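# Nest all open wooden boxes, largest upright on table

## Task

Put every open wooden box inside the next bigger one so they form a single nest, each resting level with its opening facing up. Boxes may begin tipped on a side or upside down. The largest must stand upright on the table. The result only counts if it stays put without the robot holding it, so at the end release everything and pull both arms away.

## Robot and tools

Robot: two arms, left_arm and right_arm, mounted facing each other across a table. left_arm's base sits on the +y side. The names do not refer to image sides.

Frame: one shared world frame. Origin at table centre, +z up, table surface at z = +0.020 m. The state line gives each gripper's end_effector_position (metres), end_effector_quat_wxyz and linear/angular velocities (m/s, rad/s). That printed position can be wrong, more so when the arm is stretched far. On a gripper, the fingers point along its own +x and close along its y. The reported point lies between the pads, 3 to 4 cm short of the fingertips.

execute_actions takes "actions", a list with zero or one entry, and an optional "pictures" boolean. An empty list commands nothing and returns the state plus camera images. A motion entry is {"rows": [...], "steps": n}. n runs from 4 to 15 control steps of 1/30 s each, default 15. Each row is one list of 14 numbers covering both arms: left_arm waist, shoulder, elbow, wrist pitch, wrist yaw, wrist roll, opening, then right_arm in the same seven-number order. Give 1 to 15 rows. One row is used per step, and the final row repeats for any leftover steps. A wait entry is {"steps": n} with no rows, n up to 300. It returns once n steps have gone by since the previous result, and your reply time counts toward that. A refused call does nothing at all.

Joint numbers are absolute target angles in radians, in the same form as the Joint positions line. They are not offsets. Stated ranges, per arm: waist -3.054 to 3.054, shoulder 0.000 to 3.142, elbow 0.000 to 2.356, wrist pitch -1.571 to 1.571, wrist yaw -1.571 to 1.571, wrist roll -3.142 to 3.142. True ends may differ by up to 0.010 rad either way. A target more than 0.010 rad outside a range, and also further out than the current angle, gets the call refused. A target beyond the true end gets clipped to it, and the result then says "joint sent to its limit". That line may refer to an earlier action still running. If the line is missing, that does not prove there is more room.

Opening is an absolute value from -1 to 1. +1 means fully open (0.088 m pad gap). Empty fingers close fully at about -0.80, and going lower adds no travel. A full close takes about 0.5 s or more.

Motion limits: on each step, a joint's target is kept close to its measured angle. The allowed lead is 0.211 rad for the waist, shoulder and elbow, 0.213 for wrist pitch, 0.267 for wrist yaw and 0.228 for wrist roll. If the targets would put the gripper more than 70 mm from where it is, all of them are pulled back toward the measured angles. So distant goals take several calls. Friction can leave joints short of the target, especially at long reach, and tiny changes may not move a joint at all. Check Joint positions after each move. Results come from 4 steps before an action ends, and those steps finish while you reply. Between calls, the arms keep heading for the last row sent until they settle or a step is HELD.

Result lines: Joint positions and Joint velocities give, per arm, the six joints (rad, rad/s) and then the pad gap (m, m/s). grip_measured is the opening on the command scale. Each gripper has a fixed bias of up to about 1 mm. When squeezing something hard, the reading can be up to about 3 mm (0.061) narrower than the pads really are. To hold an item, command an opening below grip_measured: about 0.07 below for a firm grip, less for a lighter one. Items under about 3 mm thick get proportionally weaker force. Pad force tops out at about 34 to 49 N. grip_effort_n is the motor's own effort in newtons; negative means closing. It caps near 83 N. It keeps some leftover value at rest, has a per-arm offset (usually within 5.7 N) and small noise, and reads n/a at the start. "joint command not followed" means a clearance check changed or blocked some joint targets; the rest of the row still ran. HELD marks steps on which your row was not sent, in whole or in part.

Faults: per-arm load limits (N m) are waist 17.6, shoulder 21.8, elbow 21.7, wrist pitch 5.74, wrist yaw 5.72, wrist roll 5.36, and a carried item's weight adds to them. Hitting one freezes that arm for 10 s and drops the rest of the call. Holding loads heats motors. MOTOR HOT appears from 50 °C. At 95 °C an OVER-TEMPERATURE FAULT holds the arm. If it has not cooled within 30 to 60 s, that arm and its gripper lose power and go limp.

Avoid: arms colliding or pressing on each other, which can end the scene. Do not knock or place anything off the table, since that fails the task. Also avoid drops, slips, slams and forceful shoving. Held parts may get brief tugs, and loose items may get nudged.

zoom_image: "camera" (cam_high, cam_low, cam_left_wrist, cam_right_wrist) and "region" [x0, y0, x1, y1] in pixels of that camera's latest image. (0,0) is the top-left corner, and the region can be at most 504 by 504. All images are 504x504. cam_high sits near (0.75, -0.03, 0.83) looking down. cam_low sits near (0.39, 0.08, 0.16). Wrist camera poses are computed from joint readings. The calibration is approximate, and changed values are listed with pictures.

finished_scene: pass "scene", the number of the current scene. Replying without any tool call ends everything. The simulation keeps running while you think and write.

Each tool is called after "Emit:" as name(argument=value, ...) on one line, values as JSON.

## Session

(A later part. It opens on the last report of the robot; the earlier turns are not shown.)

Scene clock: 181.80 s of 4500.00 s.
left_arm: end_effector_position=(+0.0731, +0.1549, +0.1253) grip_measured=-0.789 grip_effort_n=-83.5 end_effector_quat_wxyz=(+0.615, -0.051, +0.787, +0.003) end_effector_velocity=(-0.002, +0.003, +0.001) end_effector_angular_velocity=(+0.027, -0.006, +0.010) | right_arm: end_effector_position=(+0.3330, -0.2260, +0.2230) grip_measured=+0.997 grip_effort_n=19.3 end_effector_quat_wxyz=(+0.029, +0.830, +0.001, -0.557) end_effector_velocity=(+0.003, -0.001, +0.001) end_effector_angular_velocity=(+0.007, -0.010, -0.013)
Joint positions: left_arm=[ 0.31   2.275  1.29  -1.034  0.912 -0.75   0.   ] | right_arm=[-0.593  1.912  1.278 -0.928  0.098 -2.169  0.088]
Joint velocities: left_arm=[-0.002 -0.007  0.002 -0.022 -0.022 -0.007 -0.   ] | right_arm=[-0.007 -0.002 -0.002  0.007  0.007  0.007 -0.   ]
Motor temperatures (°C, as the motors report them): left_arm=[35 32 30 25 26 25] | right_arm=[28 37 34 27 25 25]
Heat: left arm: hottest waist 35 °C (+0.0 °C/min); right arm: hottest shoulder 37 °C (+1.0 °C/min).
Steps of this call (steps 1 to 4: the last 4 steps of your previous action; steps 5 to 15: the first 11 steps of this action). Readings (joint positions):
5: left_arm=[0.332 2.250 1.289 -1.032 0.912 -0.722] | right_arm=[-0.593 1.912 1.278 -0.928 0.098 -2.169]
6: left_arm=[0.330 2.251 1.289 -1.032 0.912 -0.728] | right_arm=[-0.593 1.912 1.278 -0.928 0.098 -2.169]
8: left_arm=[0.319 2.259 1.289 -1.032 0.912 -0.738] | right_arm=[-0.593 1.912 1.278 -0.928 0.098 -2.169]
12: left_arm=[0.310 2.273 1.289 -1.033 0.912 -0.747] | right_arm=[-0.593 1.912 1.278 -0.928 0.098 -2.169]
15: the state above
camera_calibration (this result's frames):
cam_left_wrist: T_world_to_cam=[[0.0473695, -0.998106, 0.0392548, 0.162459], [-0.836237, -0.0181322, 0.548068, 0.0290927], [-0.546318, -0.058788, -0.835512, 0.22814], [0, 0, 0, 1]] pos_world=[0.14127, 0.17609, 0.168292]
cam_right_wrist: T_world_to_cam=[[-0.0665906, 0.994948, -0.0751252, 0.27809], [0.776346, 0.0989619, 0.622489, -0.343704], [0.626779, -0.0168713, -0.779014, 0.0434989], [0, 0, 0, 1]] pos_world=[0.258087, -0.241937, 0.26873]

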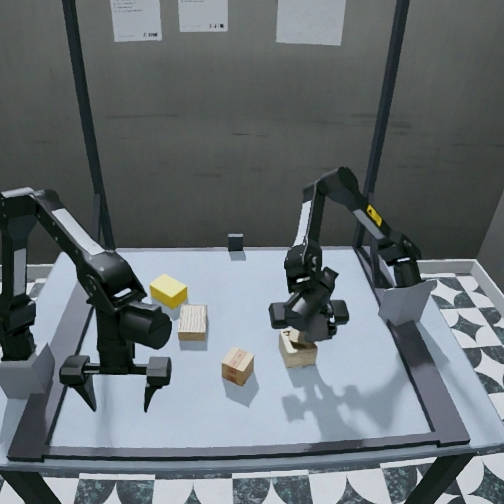

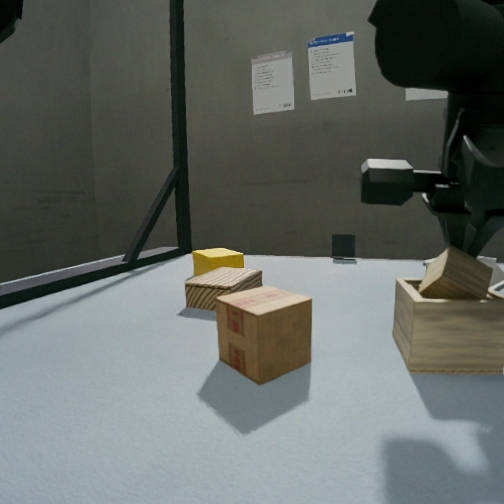

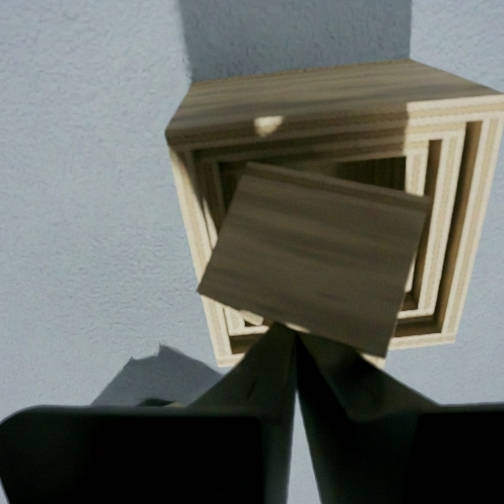

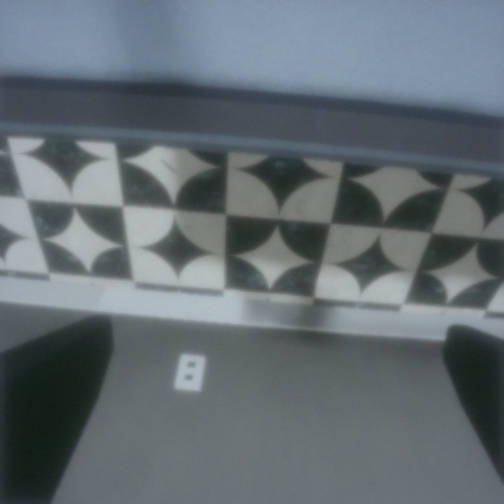

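Emit:
execute_actions(actions=[{"rows":[[0.32,2.30,1.31,-1.034,0.912,-0.74,-0.9,-0.593,1.912,1.278,-0.928,0.098,-2.169,1],[0.328,2.325,1.328,-1.034,0.912,-0.732,-0.9,-0.593,1.912,1.278,-0.928,0.098,-2.169,1],[0.334,2.335,1.338,-1.034,0.912,-0.726,-0.9,-0.593,1.912,1.278,-0.928,0.098,-2.169,1]],"steps":15}])

Emit:
execute_actions(actions=[{"steps":10}], pictures=true)

Scene clock: 182.37 s of 4500.00 s.
left_arm: end_effector_position=(+0.0867, +0.1533, +0.1237) grip_measured=-0.789 grip_effort_n=-83.5 end_effector_quat_wxyz=(-0.615, +0.056, -0.787, +0.001) end_effector_velocity=(+0.003, -0.009, +0.006) end_effector_angular_velocity=(-0.008, -0.021, -0.016) | right_arm: end_effector_position=(+0.3330, -0.2260, +0.2230) grip_measured=+0.997 grip_effort_n=19.8 end_effector_quat_wxyz=(+0.029, +0.830, +0.001, -0.557) end_effector_velocity=(-0.001, -0.006, -0.002) end_effector_angular_velocity=(-0.028, +0.008, -0.003)
Joint positions: left_arm=[ 0.328  2.322  1.327 -1.033  0.913 -0.731  0.   ] | right_arm=[-0.593  1.912  1.278 -0.928  0.098 -2.169  0.088]
Joint velocities: left_arm=[-0.002 -0.002  0.037 -0.007 -0.007 -0.007  0.   ] | right_arm=[-0.002  0.002 -0.002 -0.022  0.007 -0.007 -0.   ]
Motor temperatures (°C, as the motors report them): left_arm=[35 32 30 25 26 25] | right_arm=[28 37 34 27 25 25]
Heat: left arm: hottest waist 35 °C (+0.0 °C/min); right arm: hottest shoulder 37 °C (+1.0 °C/min).
Steps of this call (steps 1 to 4: the last 4 steps of your previous action; steps 5 to 6: the robot went on to your last target; steps 7 to 17: the first 11 steps of this action). Readings (joint positions):
7: left_arm=[0.310 2.277 1.292 -1.035 0.912 -0.751] | right_arm=[-0.593 1.912 1.278 -0.928 0.098 -2.169]
8: left_arm=[0.312 2.280 1.296 -1.037 0.912 -0.751] | right_arm=[-0.593 1.912 1.278 -0.928 0.098 -2.169]
10: left_arm=[0.317 2.296 1.310 -1.038 0.913 -0.742] | right_arm=[-0.593 1.912 1.278 -0.928 0.098 -2.169]
14: left_arm=[0.328 2.318 1.324 -1.033 0.913 -0.733] | right_arm=[-0.593 1.912 1.278 -0.928 0.098 -2.169]
17: the state above

Scene clock: 182.70 s of 4500.00 s.
left_arm: end_effector_position=(+0.0874, +0.1526, +0.1239) grip_measured=-0.789 grip_effort_n=-83.5 end_effector_quat_wxyz=(-0.615, +0.055, -0.786, +0.003) end_effector_velocity=(+0.002, -0.001, -0.001) end_effector_angular_velocity=(-0.003, +0.005, +0.023) | right_arm: end_effector_position=(+0.3330, -0.2260, +0.2230) grip_measured=+0.997 grip_effort_n=19.3 end_effector_quat_wxyz=(+0.029, +0.830, +0.001, -0.557) end_effector_velocity=(-0.002, -0.002, -0.001) end_effector_angular_velocity=(+0.010, +0.022, -0.012)
Joint positions: left_arm=[ 0.329  2.324  1.331 -1.033  0.913 -0.729  0.   ] | right_arm=[-0.593  1.912  1.278 -0.928  0.098 -2.169  0.088]
Joint velocities: left_arm=[ 0.002  0.007  0.002  0.007  0.007 -0.022 -0.001] | right_arm=[-0.007 -0.002 -0.002 -0.007 -0.022  0.007 -0.   ]
Motor temperatures (°C, as the motors report them): left_arm=[35 32 30 25 26 25] | right_arm=[28 37 34 27 25 25]
Heat: left arm: hottest waist 35 °C (+0.0 °C/min); right arm: hottest shoulder 37 °C (+1.0 °C/min).
Kept back: nothing.
Steps of this call (steps 1 to 4: the last 4 steps of your previous action; steps 5 to 10: the robot went on to your last target). Readings (joint positions):
1: left_arm=[0.328 2.323 1.328 -1.033 0.913 -0.730] | right_arm=[-0.593 1.912 1.278 -0.928 0.098 -2.169]
2: left_arm=[0.328 2.323 1.329 -1.033 0.913 -0.730] | right_arm=[-0.593 1.912 1.278 -0.928 0.098 -2.169]
4: left_arm=[0.328 2.323 1.330 -1.033 0.913 -0.730] | right_arm=[-0.593 1.912 1.278 -0.928 0.098 -2.169]
8: left_arm=[0.329 2.324 1.331 -1.033 0.913 -0.729] | right_arm=[-0.593 1.912 1.278 -0.928 0.098 -2.169]
10: the state above
camera_calibration (this result's frames):
cam_left_wrist: T_world_to_cam=[[0.0459547, -0.997562, 0.0525189, 0.157936], [-0.837208, -0.00978032, 0.546798, 0.0406341], [-0.544951, -0.0690971, -0.835616, 0.236156], [0, 0, 0, 1]] pos_world=[0.155454, 0.174266, 0.166822]
cam_right_wrist: T_world_to_cam=[[-0.0665906, 0.994948, -0.0751252, 0.27809], [0.776346, 0.0989619, 0.622489, -0.343704], [0.626779, -0.0168713, -0.779014, 0.0434989], [0, 0, 0, 1]] pos_world=[0.258087, -0.241937, 0.26873]

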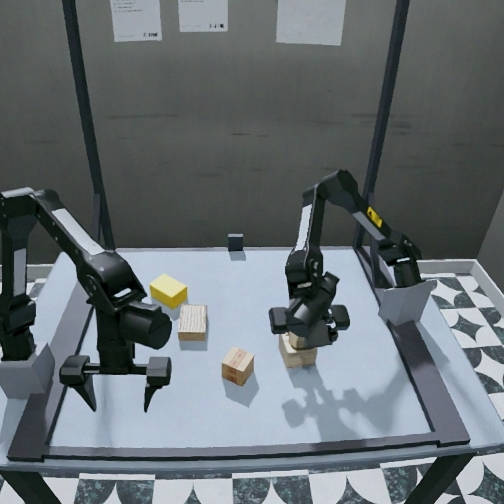

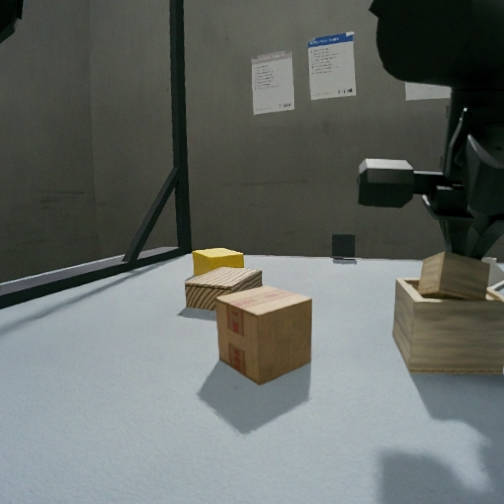

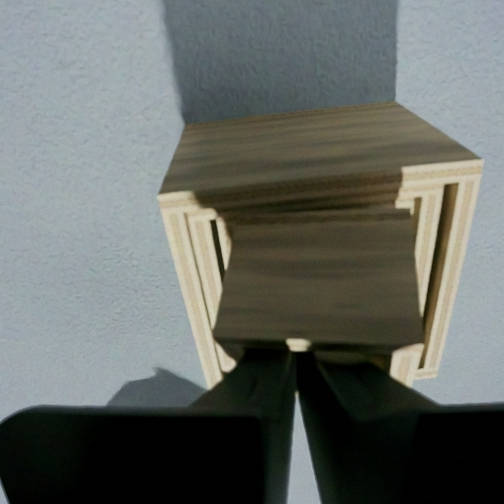

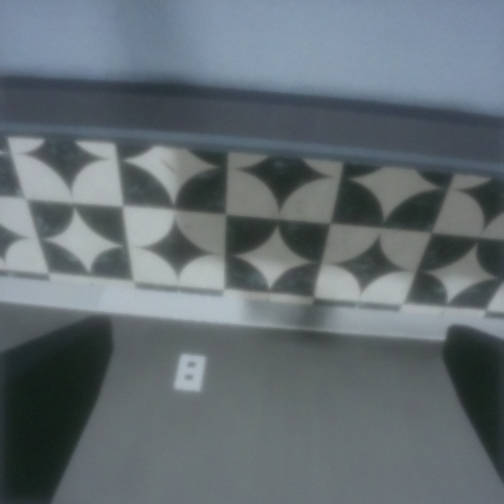

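Emit:
execute_actions(actions=[{"rows":[[0.336,2.335,1.338,-1.034,0.912,-0.726,-0.6,-0.593,1.912,1.278,-0.928,0.098,-2.169,1],[0.336,2.335,1.338,-1.034,0.912,-0.726,-0.5,-0.593,1.912,1.278,-0.928,0.098,-2.169,1],[0.336,2.335,1.338,-1.034,0.912,-0.726,-0.4,-0.593,1.912,1.278,-0.928,0.098,-2.169,1],[0.336,2.335,1.338,-1.034,0.912,-0.726,-0.2,-0.593,1.912,1.278,-0.928,0.098,-2.169,1]],"steps":15}])

Emit:
execute_actions(actions=[{"steps":10}], pictures=true)

Scene clock: 183.23 s of 4500.00 s.
left_arm: end_effector_position=(+0.0885, +0.1522, +0.1245) grip_measured=-0.490 grip_effort_n=83.0 end_effector_quat_wxyz=(-0.615, +0.057, -0.786, +0.004) end_effector_velocity=(-0.001, +0.004, -0.002) end_effector_angular_velocity=(+0.015, +0.005, +0.001) | right_arm: end_effector_position=(+0.3330, -0.2260, +0.2230) grip_measured=+0.997 grip_effort_n=19.3 end_effector_quat_wxyz=(+0.029, +0.830, +0.001, -0.557) end_effector_velocity=(+0.002, -0.003, +0.002) end_effector_angular_velocity=(-0.006, -0.005, -0.002)
Joint positions: left_arm=[ 0.332  2.326  1.334 -1.033  0.915 -0.728  0.015] | right_arm=[-0.593  1.912  1.278 -0.928  0.098 -2.169  0.088]
Joint velocities: left_arm=[-0.002  0.002 -0.007 -0.007 -0.007  0.007 -0.   ] | right_arm=[-0.007 -0.002  0.002 -0.007  0.007 -0.007 -0.   ]
Motor temperatures (°C, as the motors report them): left_arm=[35 32 30 25 26 25] | right_arm=[28 37 34 27 25 25]
Heat: left arm: hottest waist 35 °C (+0.0 °C/min); right arm: hottest shoulder 37 °C (+1.0 °C/min).
Steps of this call (steps 1 to 5: the robot went on to your last target; steps 6 to 16: the first 11 steps of this action). Readings (joint positions):
6: left_arm=[0.329 2.324 1.331 -1.033 0.913 -0.729] | right_arm=[-0.593 1.912 1.278 -0.928 0.098 -2.169]
7: left_arm=[0.329 2.324 1.331 -1.033 0.913 -0.729] | right_arm=[-0.593 1.912 1.278 -0.928 0.098 -2.169]
9: left_arm=[0.330 2.324 1.331 -1.033 0.913 -0.729] | right_arm=[-0.593 1.912 1.278 -0.928 0.098 -2.169]
13: left_arm=[0.332 2.325 1.334 -1.033 0.915 -0.728] | right_arm=[-0.593 1.912 1.278 -0.928 0.098 -2.169]
16: the state above

Scene clock: 183.57 s of 4500.00 s.
left_arm: end_effector_position=(+0.0885, +0.1522, +0.1245) grip_measured=-0.490 grip_effort_n=83.0 end_effector_quat_wxyz=(-0.615, +0.057, -0.786, +0.004) end_effector_velocity=(-0.003, -0.000, +0.000) end_effector_angular_velocity=(+0.002, +0.010, +0.011) | right_arm: end_effector_position=(+0.3330, -0.2260, +0.2230) grip_measured=+0.997 grip_effort_n=19.3 end_effector_quat_wxyz=(+0.029, +0.830, +0.001, -0.557) end_effector_velocity=(+0.002, +0.000, +0.001) end_effector_angular_velocity=(+0.009, +0.003, +0.003)
Joint positions: left_arm=[ 0.332  2.326  1.334 -1.033  0.915 -0.728  0.015] | right_arm=[-0.593  1.912  1.278 -0.928  0.098 -2.169  0.088]
Joint velocities: left_arm=[-0.002 -0.002 -0.002 -0.007  0.007 -0.007 -0.   ] | right_arm=[-0.007 -0.002 -0.002  0.007 -0.007 -0.007 -0.   ]
Motor temperatures (°C, as the motors report them): left_arm=[35 32 30 25 26 25] | right_arm=[28 37 34 27 25 25]
Heat: left arm: hottest waist 35 °C (+0.0 °C/min); right arm: hottest shoulder 37 °C (+1.0 °C/min).
Kept back: nothing.
Steps of this call (steps 1 to 4: the last 4 steps of your previous action; steps 5 to 10: the robot went on to your last target). Readings (joint positions):
1: left_arm=[0.332 2.326 1.334 -1.033 0.915 -0.728] | right_arm=[-0.593 1.912 1.278 -0.928 0.098 -2.169]
2: left_arm=[0.332 2.326 1.334 -1.033 0.915 -0.728] | right_arm=[-0.593 1.912 1.278 -0.928 0.098 -2.169]
4: left_arm=[0.332 2.326 1.334 -1.033 0.915 -0.728] | right_arm=[-0.593 1.912 1.278 -0.928 0.098 -2.169]
8: left_arm=[0.332 2.326 1.334 -1.033 0.915 -0.728] | right_arm=[-0.593 1.912 1.278 -0.928 0.098 -2.169]
10: the state above
camera_calibration (this result's frames):
cam_left_wrist: T_world_to_cam=[[0.0468767, -0.997296, 0.0565918, 0.156839], [-0.83724, -0.00832668, 0.546772, 0.0410569], [-0.544823, -0.0730118, -0.835367, 0.237801], [0, 0, 0, 1]] pos_world=[0.156582, 0.174119, 0.167326]
cam_right_wrist: T_world_to_cam=[[-0.0665906, 0.994948, -0.0751252, 0.27809], [0.776346, 0.0989619, 0.622489, -0.343704], [0.626779, -0.0168713, -0.779014, 0.0434989], [0, 0, 0, 1]] pos_world=[0.258087, -0.241937, 0.26873]

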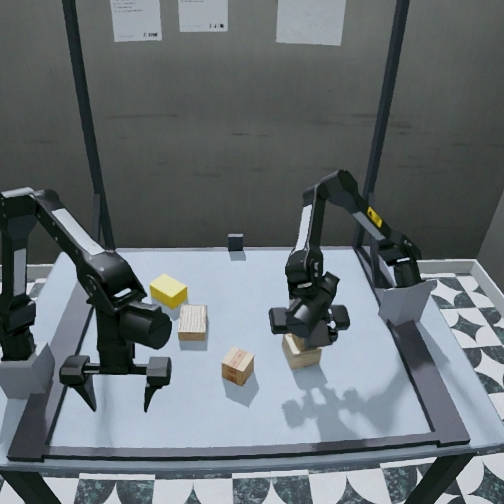

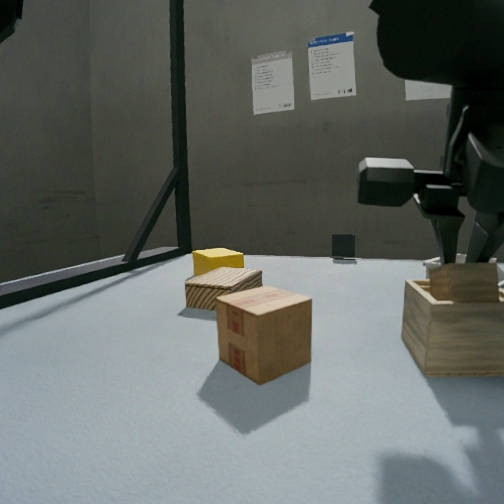

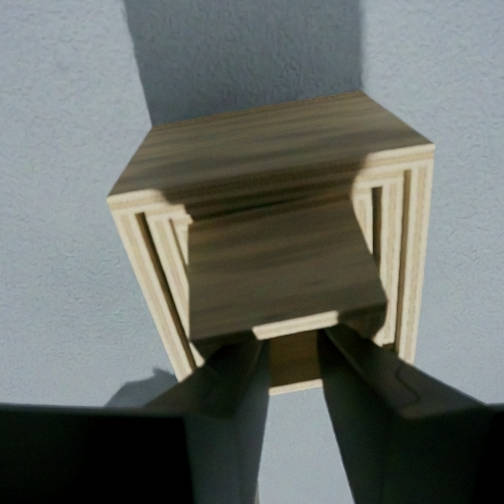

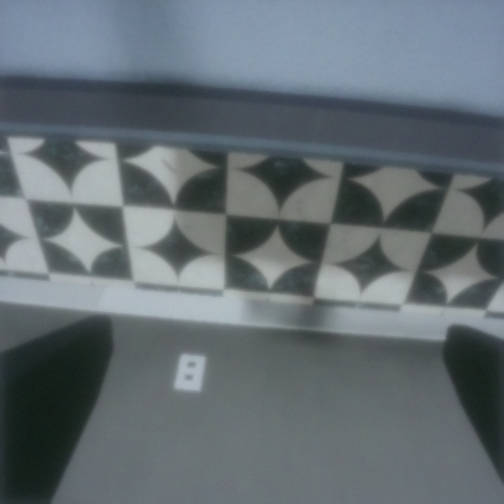

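Emit:
execute_actions(actions=[{"rows":[[0.332,2.326,1.334,-1.033,0.915,-0.728,-0.62,-0.593,1.912,1.278,-0.928,0.098,-2.169,1]],"steps":15}])

Emit:
execute_actions(actions=[{"steps":10}], pictures=true)

Scene clock: 184.03 s of 4500.00 s.
left_arm: end_effector_position=(+0.0885, +0.1522, +0.1245) grip_measured=-0.594 grip_effort_n=-18.8 end_effector_quat_wxyz=(-0.615, +0.057, -0.786, +0.004) end_effector_velocity=(-0.001, +0.002, -0.000) end_effector_angular_velocity=(+0.016, +0.002, +0.023) | right_arm: end_effector_position=(+0.3330, -0.2260, +0.2230) grip_measured=+0.997 grip_effort_n=18.8 end_effector_quat_wxyz=(+0.029, +0.830, +0.001, -0.557) end_effector_velocity=(-0.002, -0.002, -0.001) end_effector_angular_velocity=(+0.004, +0.023, +0.002)
Joint positions: left_arm=[ 0.332  2.326  1.334 -1.033  0.915 -0.728  0.01 ] | right_arm=[-0.593  1.912  1.278 -0.928  0.098 -2.169  0.088]
Joint velocities: left_arm=[-0.002 -0.002 -0.002 -0.007 -0.007 -0.022 -0.009] | right_arm=[-0.007 -0.002 -0.002 -0.007 -0.022 -0.007 -0.   ]
Motor temperatures (°C, as the motors report them): left_arm=[35 32 30 25 26 25] | right_arm=[28 37 34 27 25 25]
Heat: left arm: hottest waist 35 °C (+0.0 °C/min); right arm: hottest shoulder 37 °C (+1.0 °C/min).
Steps of this call (steps 1 to 3: the robot went on to your last target; steps 4 to 14: the first 11 steps of this action). Readings (joint positions):
4: left_arm=[0.332 2.326 1.334 -1.033 0.915 -0.728] | right_arm=[-0.593 1.912 1.278 -0.928 0.098 -2.169]
5: left_arm=[0.332 2.326 1.334 -1.033 0.915 -0.728] | right_arm=[-0.593 1.912 1.278 -0.928 0.098 -2.169]
7: left_arm=[0.332 2.326 1.334 -1.033 0.915 -0.728] | right_arm=[-0.593 1.912 1.278 -0.928 0.098 -2.169]
11: left_arm=[0.332 2.326 1.334 -1.033 0.915 -0.728] | right_arm=[-0.593 1.912 1.278 -0.928 0.098 -2.169]
14: the state above

Scene clock: 184.37 s of 4500.00 s.
left_arm: end_effector_position=(+0.0885, +0.1522, +0.1245) grip_measured=-0.615 grip_effort_n=-18.8 end_effector_quat_wxyz=(-0.615, +0.057, -0.786, +0.004) end_effector_velocity=(+0.000, +0.002, -0.003) end_effector_angular_velocity=(+0.010, -0.002, +0.006) | right_arm: end_effector_position=(+0.3330, -0.2260, +0.2230) grip_measured=+0.997 grip_effort_n=19.3 end_effector_quat_wxyz=(+0.029, +0.830, +0.001, -0.557) end_effector_velocity=(-0.001, +0.002, -0.002) end_effector_angular_velocity=(+0.016, +0.017, -0.005)
Joint positions: left_arm=[ 0.332  2.326  1.334 -1.033  0.915 -0.728  0.009] | right_arm=[-0.593  1.912  1.278 -0.928  0.098 -2.169  0.088]
Joint velocities: left_arm=[-0.002  0.002 -0.007  0.007 -0.007 -0.007 -0.001] | right_arm=[-0.002  0.002 -0.002  0.007 -0.022  0.007 -0.   ]
Motor temperatures (°C, as the motors report them): left_arm=[35 32 30 25 26 25] | right_arm=[28 37 34 27 25 25]
Heat: left arm: hottest waist 35 °C (+0.0 °C/min); right arm: hottest shoulder 37 °C (+1.0 °C/min).
Kept back: nothing.
Steps of this call (steps 1 to 4: the last 4 steps of your previous action; steps 5 to 10: the robot went on to your last target). Readings (joint positions):
1: left_arm=[0.332 2.326 1.334 -1.033 0.915 -0.728] | right_arm=[-0.593 1.912 1.278 -0.928 0.098 -2.169]
2: left_arm=[0.332 2.326 1.334 -1.033 0.915 -0.728] | right_arm=[-0.593 1.912 1.278 -0.928 0.098 -2.169]
4: left_arm=[0.332 2.326 1.334 -1.033 0.915 -0.728] | right_arm=[-0.593 1.912 1.278 -0.928 0.098 -2.169]
8: left_arm=[0.332 2.326 1.334 -1.033 0.915 -0.728] | right_arm=[-0.593 1.912 1.278 -0.928 0.098 -2.169]
10: the state above
camera_calibration (this result's frames):
cam_left_wrist: T_world_to_cam=[[0.0468767, -0.997296, 0.0565918, 0.156839], [-0.83724, -0.00832668, 0.546772, 0.0410569], [-0.544823, -0.0730118, -0.835367, 0.237801], [0, 0, 0, 1]] pos_world=[0.156582, 0.174119, 0.167326]
cam_right_wrist: T_world_to_cam=[[-0.0665906, 0.994948, -0.0751252, 0.27809], [0.776346, 0.0989619, 0.622489, -0.343704], [0.626779, -0.0168713, -0.779014, 0.0434989], [0, 0, 0, 1]] pos_world=[0.258087, -0.241937, 0.26873]

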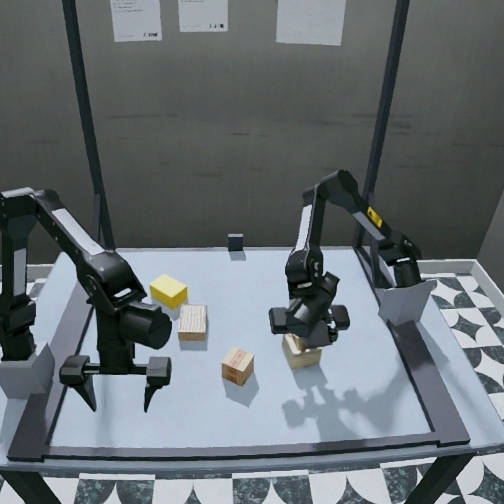

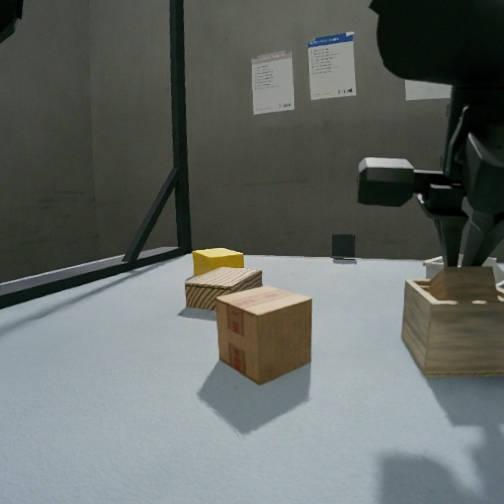

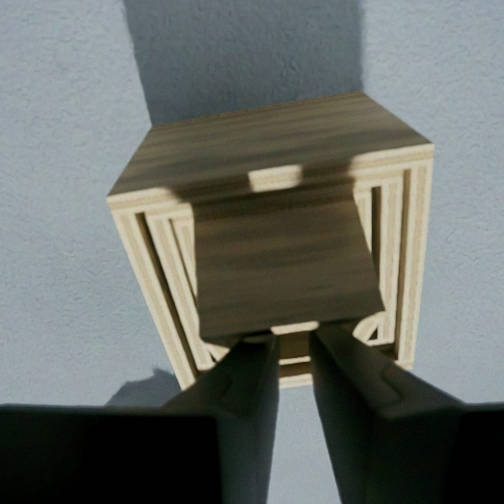

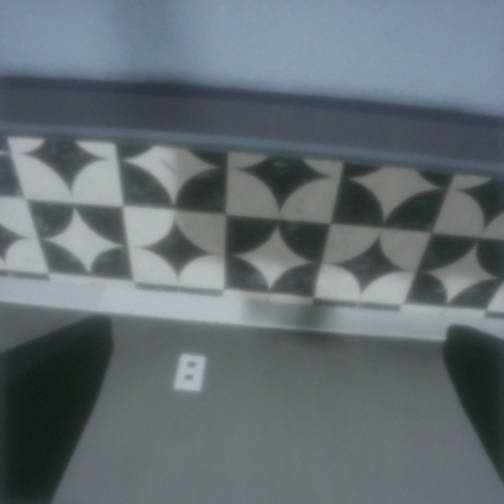

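Emit:
execute_actions(actions=[{"rows":[[0.332,2.326,1.334,-1.033,0.915,-0.728,-0.9,-0.593,1.912,1.278,-0.928,0.098,-2.169,1],[0.332,2.326,1.334,-1.033,0.915,-0.728,-0.9,-0.593,1.912,1.278,-0.928,0.098,-2.169,1],[0.332,2.326,1.334,-1.033,0.915,-0.728,-0.9,-0.593,1.912,1.278,-0.928,0.098,-2.169,1],[0.332,2.326,1.334,-1.033,0.915,-0.728,-0.9,-0.593,1.912,1.278,-0.928,0.098,-2.169,1],[0.332,2.326,1.334,-1.033,0.915,-0.728,-0.9,-0.593,1.912,1.278,-0.928,0.098,-2.169,1],[0.332,2.326,1.334,-1.033,0.915,-0.728,-0.9,-0.593,1.912,1.278,-0.928,0.098,-2.169,1],[0.37,2.27,1.33,-1.033,0.915,-0.69,-0.9,-0.593,1.912,1.278,-0.928,0.098,-2.169,1],[0.42,2.19,1.32,-1.033,0.915,-0.66,-0.9,-0.593,1.912,1.278,-0.928,0.098,-2.169,1]],"steps":15}])

Emit:
execute_actions(actions=[{"rows":[[0.416,2.056,1.227,-1.07,0.90,-0.75,-0.9,-0.593,1.912,1.278,-0.928,0.098,-2.169,1]],"steps":15}])

Emit:
execute_actions(actions=[{"steps":8}], pictures=true)

Scene clock: 185.10 s of 4500.00 s.
left_arm: end_effector_position=(+0.0905, +0.1488, +0.1495) grip_measured=-0.789 grip_effort_n=-83.5 end_effector_quat_wxyz=(-0.631, +0.061, -0.772, +0.044) end_effector_velocity=(+0.034, -0.045, +0.251) end_effector_angular_velocity=(-0.613, -0.502, -0.201) | right_arm: end_effector_position=(+0.3330, -0.2260, +0.2230) grip_measured=+0.997 grip_effort_n=19.8 end_effector_quat_wxyz=(+0.029, +0.830, +0.001, -0.557) end_effector_velocity=(-0.001, -0.005, +0.001) end_effector_angular_velocity=(-0.020, +0.003, -0.001)
Joint positions: left_arm=[ 0.378  2.261  1.323 -1.034  0.915 -0.686  0.   ] | right_arm=[-0.593  1.912  1.278 -0.928  0.098 -2.169  0.088]
Joint velocities: left_arm=[ 0.457 -0.598 -0.002  0.007 -0.022  0.168  0.   ] | right_arm=[-0.002 -0.007 -0.002 -0.022  0.007 -0.007 -0.   ]
Motor temperatures (°C, as the motors report them): left_arm=[35 32 30 25 26 25] | right_arm=[28 37 34 27 25 25]
Heat: left arm: hottest waist 35 °C (+0.0 °C/min); right arm: hottest shoulder 37 °C (+1.0 °C/min).
Steps of this call (steps 1 to 11: the robot went on to your last target; steps 12 to 22: the first 11 steps of this action). Readings (joint positions):
12: left_arm=[0.332 2.326 1.334 -1.033 0.915 -0.728] | right_arm=[-0.593 1.912 1.278 -0.928 0.098 -2.169]
13: left_arm=[0.332 2.326 1.334 -1.033 0.915 -0.728] | right_arm=[-0.593 1.912 1.278 -0.928 0.098 -2.169]
15: left_arm=[0.332 2.326 1.334 -1.033 0.915 -0.728] | right_arm=[-0.593 1.912 1.278 -0.928 0.098 -2.169]
19: left_arm=[0.337 2.314 1.332 -1.033 0.915 -0.714] | right_arm=[-0.593 1.912 1.278 -0.928 0.098 -2.169]
22: the state above

Scene clock: 185.60 s of 4500.00 s.
left_arm: end_effector_position=(+0.0628, +0.1536, +0.1871) grip_measured=-0.789 grip_effort_n=-83.5 end_effector_quat_wxyz=(-0.649, +0.087, -0.754, +0.051) end_effector_velocity=(-0.006, +0.023, -0.014) end_effector_angular_velocity=(+0.077, +0.037, +0.087) | right_arm: end_effector_position=(+0.3330, -0.2260, +0.2230) grip_measured=+0.997 grip_effort_n=20.2 end_effector_quat_wxyz=(+0.029, +0.830, +0.001, -0.557) end_effector_velocity=(-0.000, -0.003, +0.000) end_effector_angular_velocity=(-0.003, +0.010, -0.001)
Joint positions: left_arm=[ 0.415  2.071  1.239 -1.066  0.905 -0.742  0.   ] | right_arm=[-0.593  1.912  1.278 -0.928  0.098 -2.169  0.088]
Joint velocities: left_arm=[-0.002 -0.007 -0.071 -0.022 -0.037 -0.037 -0.   ] | right_arm=[-0.007 -0.002 -0.002 -0.007 -0.007 -0.007 -0.   ]
Motor temperatures (°C, as the motors report them): left_arm=[35 32 30 25 26 25] | right_arm=[28 37 34 27 25 25]
Heat: left arm: hottest waist 35 °C (+0.0 °C/min); right arm: hottest shoulder 37 °C (+1.0 °C/min).
Steps of this call (steps 1 to 4: the last 4 steps of your previous action; steps 5 to 15: the first 11 steps of this action). Readings (joint positions):
5: left_arm=[0.417 2.192 1.316 -1.030 0.915 -0.676] | right_arm=[-0.593 1.912 1.278 -0.928 0.098 -2.169]
6: left_arm=[0.417 2.173 1.298 -1.036 0.912 -0.692] | right_arm=[-0.593 1.912 1.278 -0.928 0.098 -2.169]
8: left_arm=[0.416 2.129 1.263 -1.061 0.908 -0.716] | right_arm=[-0.593 1.912 1.278 -0.928 0.098 -2.169]
12: left_arm=[0.415 2.079 1.246 -1.063 0.907 -0.736] | right_arm=[-0.593 1.912 1.278 -0.928 0.098 -2.169]
15: the state above

Scene clock: 185.87 s of 4500.00 s.
left_arm: end_effector_position=(+0.0619, +0.1553, +0.1864) grip_measured=-0.789 grip_effort_n=-83.5 end_effector_quat_wxyz=(-0.648, +0.089, -0.755, +0.047) end_effector_velocity=(-0.006, +0.001, +0.001) end_effector_angular_velocity=(+0.017, +0.006, +0.020) | right_arm: end_effector_position=(+0.3330, -0.2260, +0.2230) grip_measured=+0.997 grip_effort_n=19.8 end_effector_quat_wxyz=(+0.029, +0.830, +0.001, -0.557) end_effector_velocity=(-0.005, +0.001, +0.000) end_effector_angular_velocity=(+0.005, +0.020, +0.012)
Joint positions: left_arm=[ 0.415  2.069  1.233 -1.068  0.904 -0.746  0.   ] | right_arm=[-0.593  1.912  1.278 -0.928  0.098 -2.169  0.088]
Joint velocities: left_arm=[-0.007 -0.017 -0.002 -0.022 -0.007 -0.022 -0.   ] | right_arm=[ 0.002 -0.007 -0.002 -0.007 -0.022 -0.007 -0.   ]
Motor temperatures (°C, as the motors report them): left_arm=[35 32 30 25 26 25] | right_arm=[28 37 34 27 25 25]
Heat: left arm: hottest waist 35 °C (+0.0 °C/min); right arm: hottest shoulder 37 °C (+1.0 °C/min).
Kept back: nothing.
Steps of this call (steps 1 to 4: the last 4 steps of your previous action; steps 5 to 8: the robot went on to your last target). Readings (joint positions):
1: left_arm=[0.415 2.071 1.237 -1.067 0.905 -0.743] | right_arm=[-0.593 1.912 1.278 -0.928 0.098 -2.169]
2: left_arm=[0.415 2.071 1.236 -1.067 0.904 -0.744] | right_arm=[-0.593 1.912 1.278 -0.928 0.098 -2.169]
4: left_arm=[0.415 2.071 1.234 -1.068 0.904 -0.745] | right_arm=[-0.593 1.912 1.278 -0.928 0.098 -2.169]
8: the state above
camera_calibration (this result's frames):
cam_left_wrist: T_world_to_cam=[[0.0388303, -0.985861, 0.163005, 0.136575], [-0.885448, 0.0416567, 0.462868, -0.0041331], [-0.463114, -0.162306, -0.871311, 0.290705], [0, 0, 0, 1]] pos_world=[0.125667, 0.181999, 0.232945]
cam_right_wrist: T_world_to_cam=[[-0.0665906, 0.994948, -0.0751252, 0.27809], [0.776346, 0.0989619, 0.622489, -0.343704], [0.626779, -0.0168713, -0.779014, 0.0434989], [0, 0, 0, 1]] pos_world=[0.258087, -0.241937, 0.26873]

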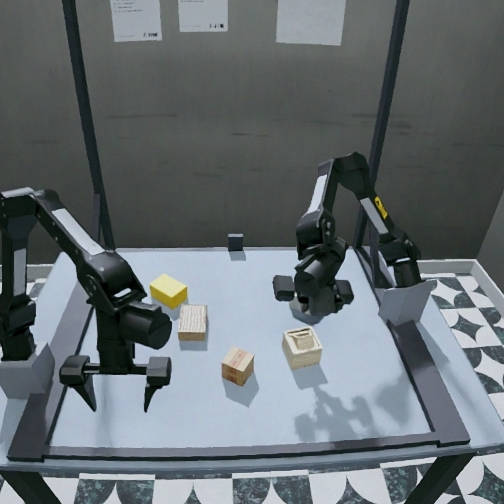

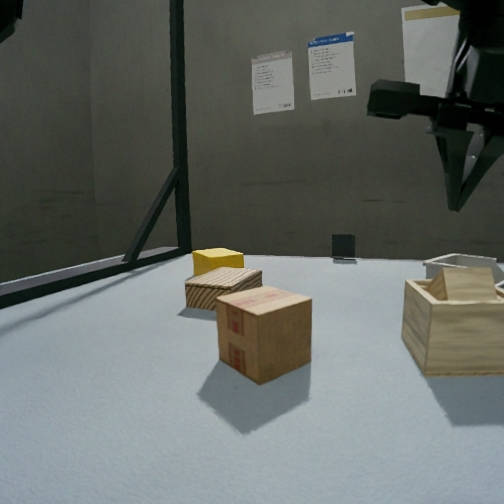

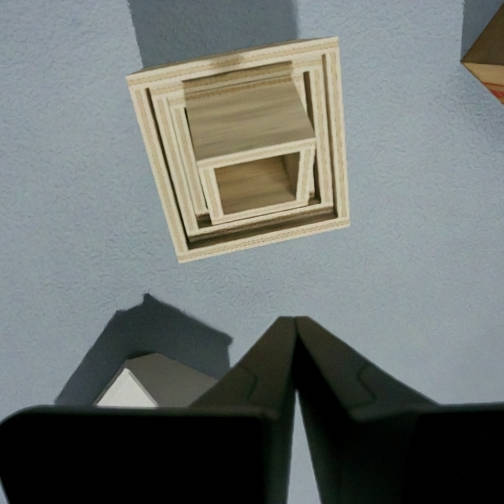

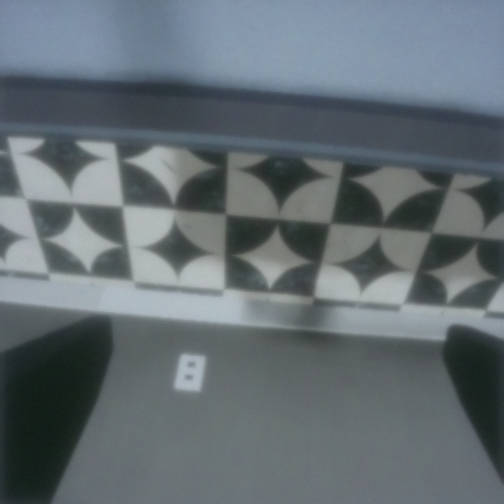

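Emit:
execute_actions(actions=[{"rows":[[0.355,2.225,1.305,-1.034,0.912,-0.80,-0.9,-0.593,1.912,1.278,-0.928,0.098,-2.169,1]],"steps":15}])

Emit:
execute_actions(actions=[{"rows":[[0.33,2.26,1.31,-1.034,0.912,-0.83,-0.9,-0.593,1.912,1.278,-0.928,0.098,-2.169,1]],"steps":12}], pictures=true)

Scene clock: 186.97 s of 4500.00 s.
left_arm: end_effector_position=(+0.0757, +0.1494, +0.1507) grip_measured=-0.789 grip_effort_n=-83.5 end_effector_quat_wxyz=(-0.630, +0.081, -0.772, +0.006) end_effector_velocity=(+0.010, -0.026, +0.012) end_effector_angular_velocity=(-0.053, -0.049, -0.043) | right_arm: end_effector_position=(+0.3330, -0.2260, +0.2230) grip_measured=+0.997 grip_effort_n=19.3 end_effector_quat_wxyz=(+0.029, +0.830, +0.001, -0.557) end_effector_velocity=(-0.002, -0.003, -0.002) end_effector_angular_velocity=(-0.014, +0.013, +0.016)
Joint positions: left_arm=[ 0.355  2.21   1.29  -1.038  0.907 -0.794  0.   ] | right_arm=[-0.593  1.912  1.278 -0.928  0.098 -2.169  0.088]
Joint velocities: left_arm=[-0.002  0.007  0.085  0.022  0.007 -0.022  0.   ] | right_arm=[-0.002 -0.002 -0.007 -0.007 -0.007 -0.022 -0.   ]
Motor temperatures (°C, as the motors report them): left_arm=[35 32 30 25 26 25] | right_arm=[28 37 34 27 25 25]
Heat: left arm: hottest waist 35 °C (+0.0 °C/min); right arm: hottest shoulder 37 °C (+1.0 °C/min).
Steps of this call (steps 1 to 15: the robot went on to your last target; steps 16 to 22: nothing new was sent; steps 23 to 33: the first 11 steps of this action). Readings (joint positions):
23: left_arm=[0.413 2.078 1.236 -1.069 0.904 -0.753] | right_arm=[-0.593 1.912 1.278 -0.928 0.098 -2.169]
24: left_arm=[0.406 2.098 1.250 -1.066 0.904 -0.764] | right_arm=[-0.593 1.912 1.278 -0.928 0.098 -2.169]
26: left_arm=[0.384 2.147 1.278 -1.043 0.905 -0.777] | right_arm=[-0.593 1.912 1.278 -0.928 0.098 -2.169]
30: left_arm=[0.357 2.202 1.283 -1.041 0.905 -0.791] | right_arm=[-0.593 1.912 1.278 -0.928 0.098 -2.169]
33: the state above

Scene clock: 187.37 s of 4500.00 s.
left_arm: end_effector_position=(+0.0762, +0.1490, +0.1382) grip_measured=-0.789 grip_effort_n=-83.5 end_effector_quat_wxyz=(-0.623, +0.080, -0.778, -0.015) end_effector_velocity=(-0.007, +0.003, -0.014) end_effector_angular_velocity=(+0.054, +0.025, +0.028) | right_arm: end_effector_position=(+0.3330, -0.2260, +0.2230) grip_measured=+0.997 grip_effort_n=19.3 end_effector_quat_wxyz=(+0.029, +0.830, +0.001, -0.557) end_effector_velocity=(-0.001, -0.006, -0.000) end_effector_angular_velocity=(-0.029, +0.006, +0.011)
Joint positions: left_arm=[ 0.331  2.248  1.303 -1.035  0.909 -0.823  0.   ] | right_arm=[-0.593  1.912  1.278 -0.928  0.098 -2.169  0.088]
Joint velocities: left_arm=[-0.037  0.017 -0.007 -0.007 -0.007 -0.037 -0.   ] | right_arm=[-0.002 -0.002 -0.002 -0.022  0.007 -0.022 -0.   ]
Motor temperatures (°C, as the motors report them): left_arm=[35 32 30 25 26 25] | right_arm=[28 37 34 27 25 25]
Heat: left arm: hottest waist 35 °C (+0.0 °C/min); right arm: hottest shoulder 37 °C (+1.0 °C/min).
Steps of this call (steps 1 to 4: the last 4 steps of your previous action; steps 5 to 12: the first 8 steps of this action). Readings (joint positions):
5: left_arm=[0.354 2.215 1.298 -1.036 0.908 -0.800] | right_arm=[-0.593 1.912 1.278 -0.928 0.098 -2.169]
6: left_arm=[0.352 2.220 1.300 -1.036 0.909 -0.806] | right_arm=[-0.593 1.912 1.278 -0.928 0.098 -2.169]
8: left_arm=[0.343 2.233 1.303 -1.035 0.909 -0.815] | right_arm=[-0.593 1.912 1.278 -0.928 0.098 -2.169]
12: the state above
camera_calibration (this result's frames):
cam_left_wrist: T_world_to_cam=[[0.106637, -0.992719, 0.0560205, 0.148311], [-0.845668, -0.06092, 0.530222, 0.0340144], [-0.522948, -0.103916, -0.846006, 0.246714], [0, 0, 0, 1]] pos_world=[0.141968, 0.174941, 0.182378]
cam_right_wrist: T_world_to_cam=[[-0.0665906, 0.994948, -0.0751252, 0.27809], [0.776346, 0.0989619, 0.622489, -0.343704], [0.626779, -0.0168713, -0.779014, 0.0434989], [0, 0, 0, 1]] pos_world=[0.258087, -0.241937, 0.26873]

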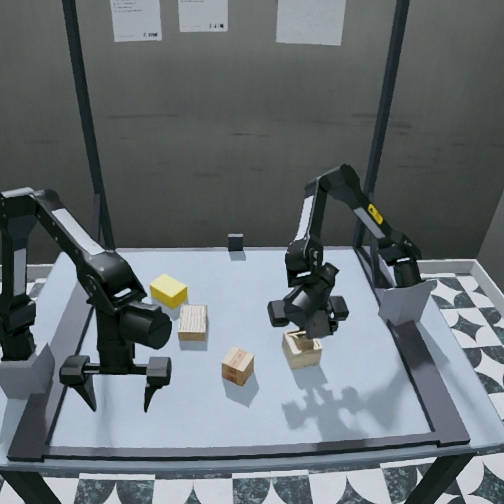

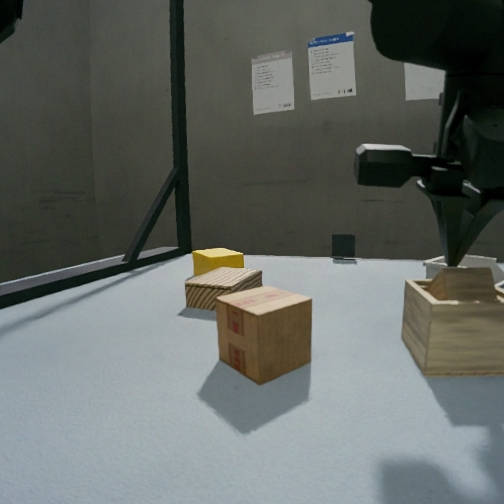

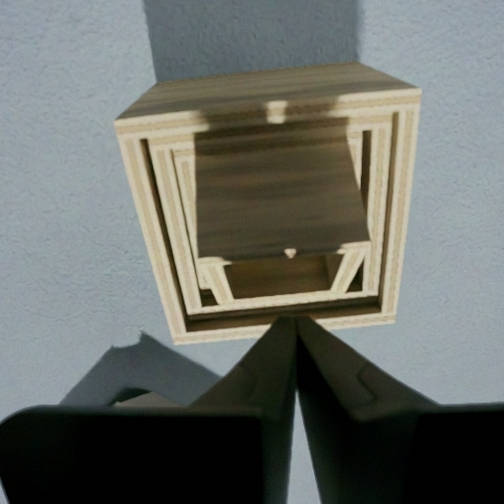

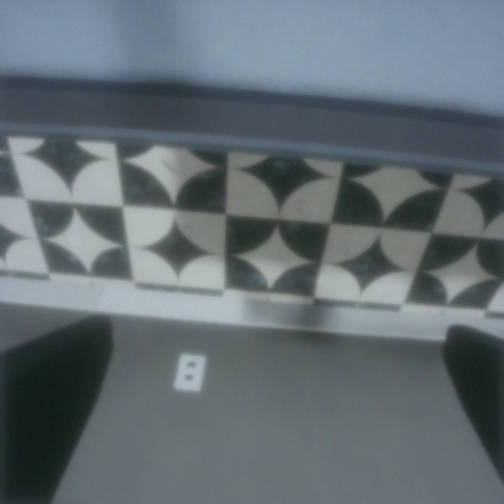

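Emit:
execute_actions(actions=[{"rows":[[0.325,2.255,1.305,-1.034,0.912,-0.93,-0.9,-0.593,1.912,1.278,-0.928,0.098,-2.169,1],[0.325,2.255,1.305,-1.034,0.912,-0.93,-0.9,-0.593,1.912,1.278,-0.928,0.098,-2.169,1],[0.325,2.255,1.305,-1.034,0.912,-0.93,-0.9,-0.593,1.912,1.278,-0.928,0.098,-2.169,1],[0.325,2.255,1.305,-1.034,0.912,-0.93,-0.9,-0.593,1.912,1.278,-0.928,0.098,-2.169,1],[0.325,2.255,1.305,-1.034,0.912,-0.93,-0.9,-0.593,1.912,1.278,-0.928,0.098,-2.169,1],[0.31,2.28,1.31,-1.034,0.912,-0.945,-0.9,-0.593,1.912,1.278,-0.928,0.098,-2.169,1],[0.297,2.30,1.312,-1.034,0.912,-0.96,-0.9,-0.593,1.912,1.278,-0.928,0.098,-2.169,1]],"steps":15}])

Emit:
execute_actions(actions=[{"steps":8}], pictures=true)

Scene clock: 187.97 s of 4500.00 s.
left_arm: end_effector_position=(+0.0740, +0.1509, +0.1253) grip_measured=-0.789 grip_effort_n=-83.5 end_effector_quat_wxyz=(-0.610, +0.106, -0.782, -0.075) end_effector_velocity=(-0.012, +0.016, -0.065) end_effector_angular_velocity=(+0.186, +0.128, +0.105) | right_arm: end_effector_position=(+0.3330, -0.2260, +0.2230) grip_measured=+0.997 grip_effort_n=19.3 end_effector_quat_wxyz=(+0.029, +0.830, +0.001, -0.557) end_effector_velocity=(+0.000, -0.003, +0.000) end_effector_angular_velocity=(-0.012, -0.002, +0.001)
Joint positions: left_arm=[ 0.304  2.28   1.307 -1.035  0.909 -0.944  0.   ] | right_arm=[-0.593  1.912  1.278 -0.928  0.098 -2.169  0.088]
Joint velocities: left_arm=[-0.125  0.159  0.002 -0.007  0.007 -0.095 -0.   ] | right_arm=[-0.002 -0.002 -0.002 -0.007  0.007 -0.007 -0.   ]
Motor temperatures (°C, as the motors report them): left_arm=[35 32 30 25 26 25] | right_arm=[28 37 34 27 25 25]
Heat: left arm: hottest waist 35 °C (+0.0 °C/min); right arm: hottest shoulder 37 °C (+1.0 °C/min).
Steps of this call (steps 1 to 4: the last 4 steps of your previous action; steps 5 to 7: the robot went on to your last target; steps 8 to 18: the first 11 steps of this action). Readings (joint positions):
8: left_arm=[0.330 2.249 1.303 -1.035 0.909 -0.838] | right_arm=[-0.593 1.912 1.278 -0.928 0.098 -2.169]
9: left_arm=[0.329 2.249 1.303 -1.035 0.909 -0.861] | right_arm=[-0.593 1.912 1.278 -0.928 0.098 -2.169]
11: left_arm=[0.328 2.249 1.303 -1.035 0.909 -0.889] | right_arm=[-0.593 1.912 1.278 -0.928 0.098 -2.169]
15: left_arm=[0.320 2.260 1.305 -1.035 0.909 -0.927] | right_arm=[-0.593 1.912 1.278 -0.928 0.098 -2.169]
18: the state above

Scene clock: 188.23 s of 4500.00 s.
left_arm: end_effector_position=(+0.0736, +0.1520, +0.1217) grip_measured=-0.789 grip_effort_n=-83.5 end_effector_quat_wxyz=(-0.608, +0.107, -0.783, -0.083) end_effector_velocity=(+0.005, +0.005, -0.004) end_effector_angular_velocity=(+0.024, -0.009, +0.025) | right_arm: end_effector_position=(+0.3330, -0.2260, +0.2230) grip_measured=+0.997 grip_effort_n=19.3 end_effector_quat_wxyz=(+0.029, +0.830, +0.001, -0.557) end_effector_velocity=(-0.003, +0.003, -0.001) end_effector_angular_velocity=(+0.013, +0.015, +0.015)
Joint positions: left_arm=[ 0.297  2.289  1.307 -1.035  0.909 -0.955  0.   ] | right_arm=[-0.593  1.912  1.278 -0.928  0.098 -2.169  0.088]
Joint velocities: left_arm=[ 0.002  0.012 -0.002  0.007 -0.022 -0.022  0.   ] | right_arm=[ 0.002 -0.002 -0.002  0.007 -0.022 -0.007 -0.   ]
Motor temperatures (°C, as the motors report them): left_arm=[35 32 30 25 26 25] | right_arm=[28 37 34 27 25 25]
Heat: left arm: hottest waist 35 °C (+0.0 °C/min); right arm: hottest shoulder 37 °C (+1.0 °C/min).
Kept back: nothing.
Steps of this call (steps 1 to 4: the last 4 steps of your previous action; steps 5 to 8: the robot went on to your last target). Readings (joint positions):
1: left_arm=[0.300 2.284 1.307 -1.035 0.909 -0.947] | right_arm=[-0.593 1.912 1.278 -0.928 0.098 -2.169]
2: left_arm=[0.299 2.287 1.307 -1.035 0.909 -0.949] | right_arm=[-0.593 1.912 1.278 -0.928 0.098 -2.169]
4: left_arm=[0.297 2.288 1.307 -1.035 0.909 -0.952] | right_arm=[-0.593 1.912 1.278 -0.928 0.098 -2.169]
8: the state above
camera_calibration (this result's frames):
cam_left_wrist: T_world_to_cam=[[0.233158, -0.972226, -0.0203538, 0.149373], [-0.807241, -0.205177, 0.553411, 0.0570144], [-0.542217, -0.112602, -0.83266, 0.232738], [0, 0, 0, 1]] pos_world=[0.137391, 0.183129, 0.16528]
cam_right_wrist: T_world_to_cam=[[-0.0665906, 0.994948, -0.0751252, 0.27809], [0.776346, 0.0989619, 0.622489, -0.343704], [0.626779, -0.0168713, -0.779014, 0.0434989], [0, 0, 0, 1]] pos_world=[0.258087, -0.241937, 0.26873]

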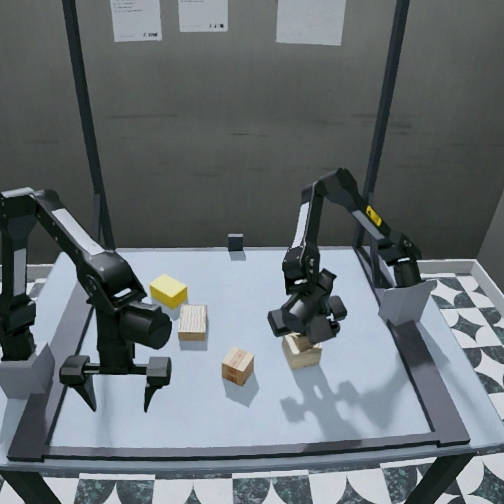

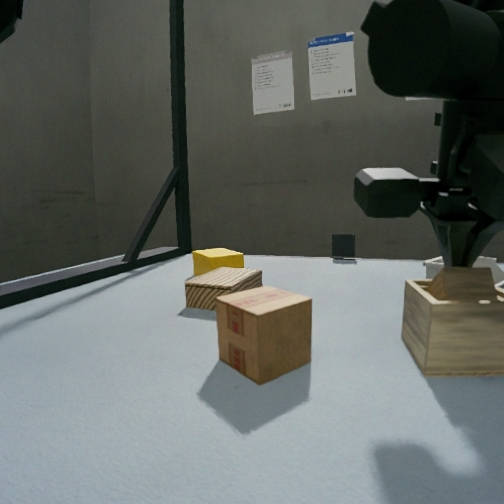

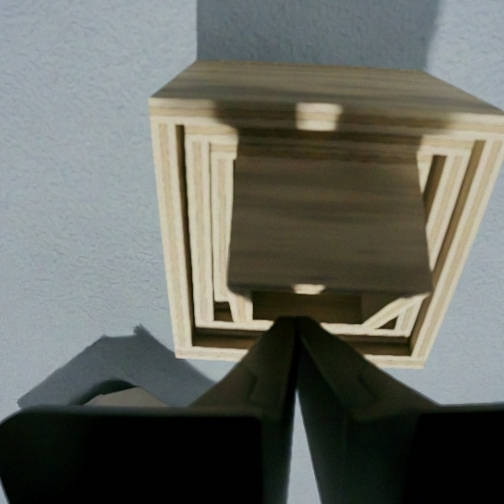

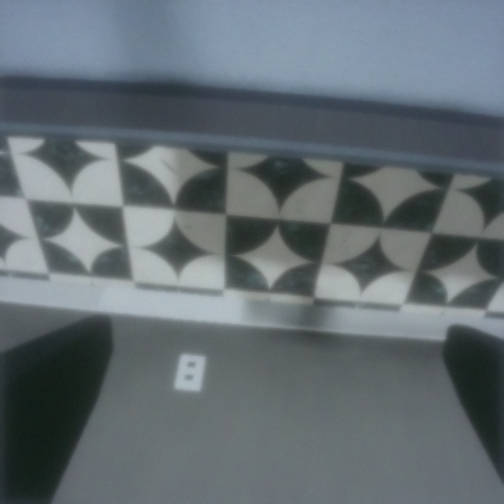

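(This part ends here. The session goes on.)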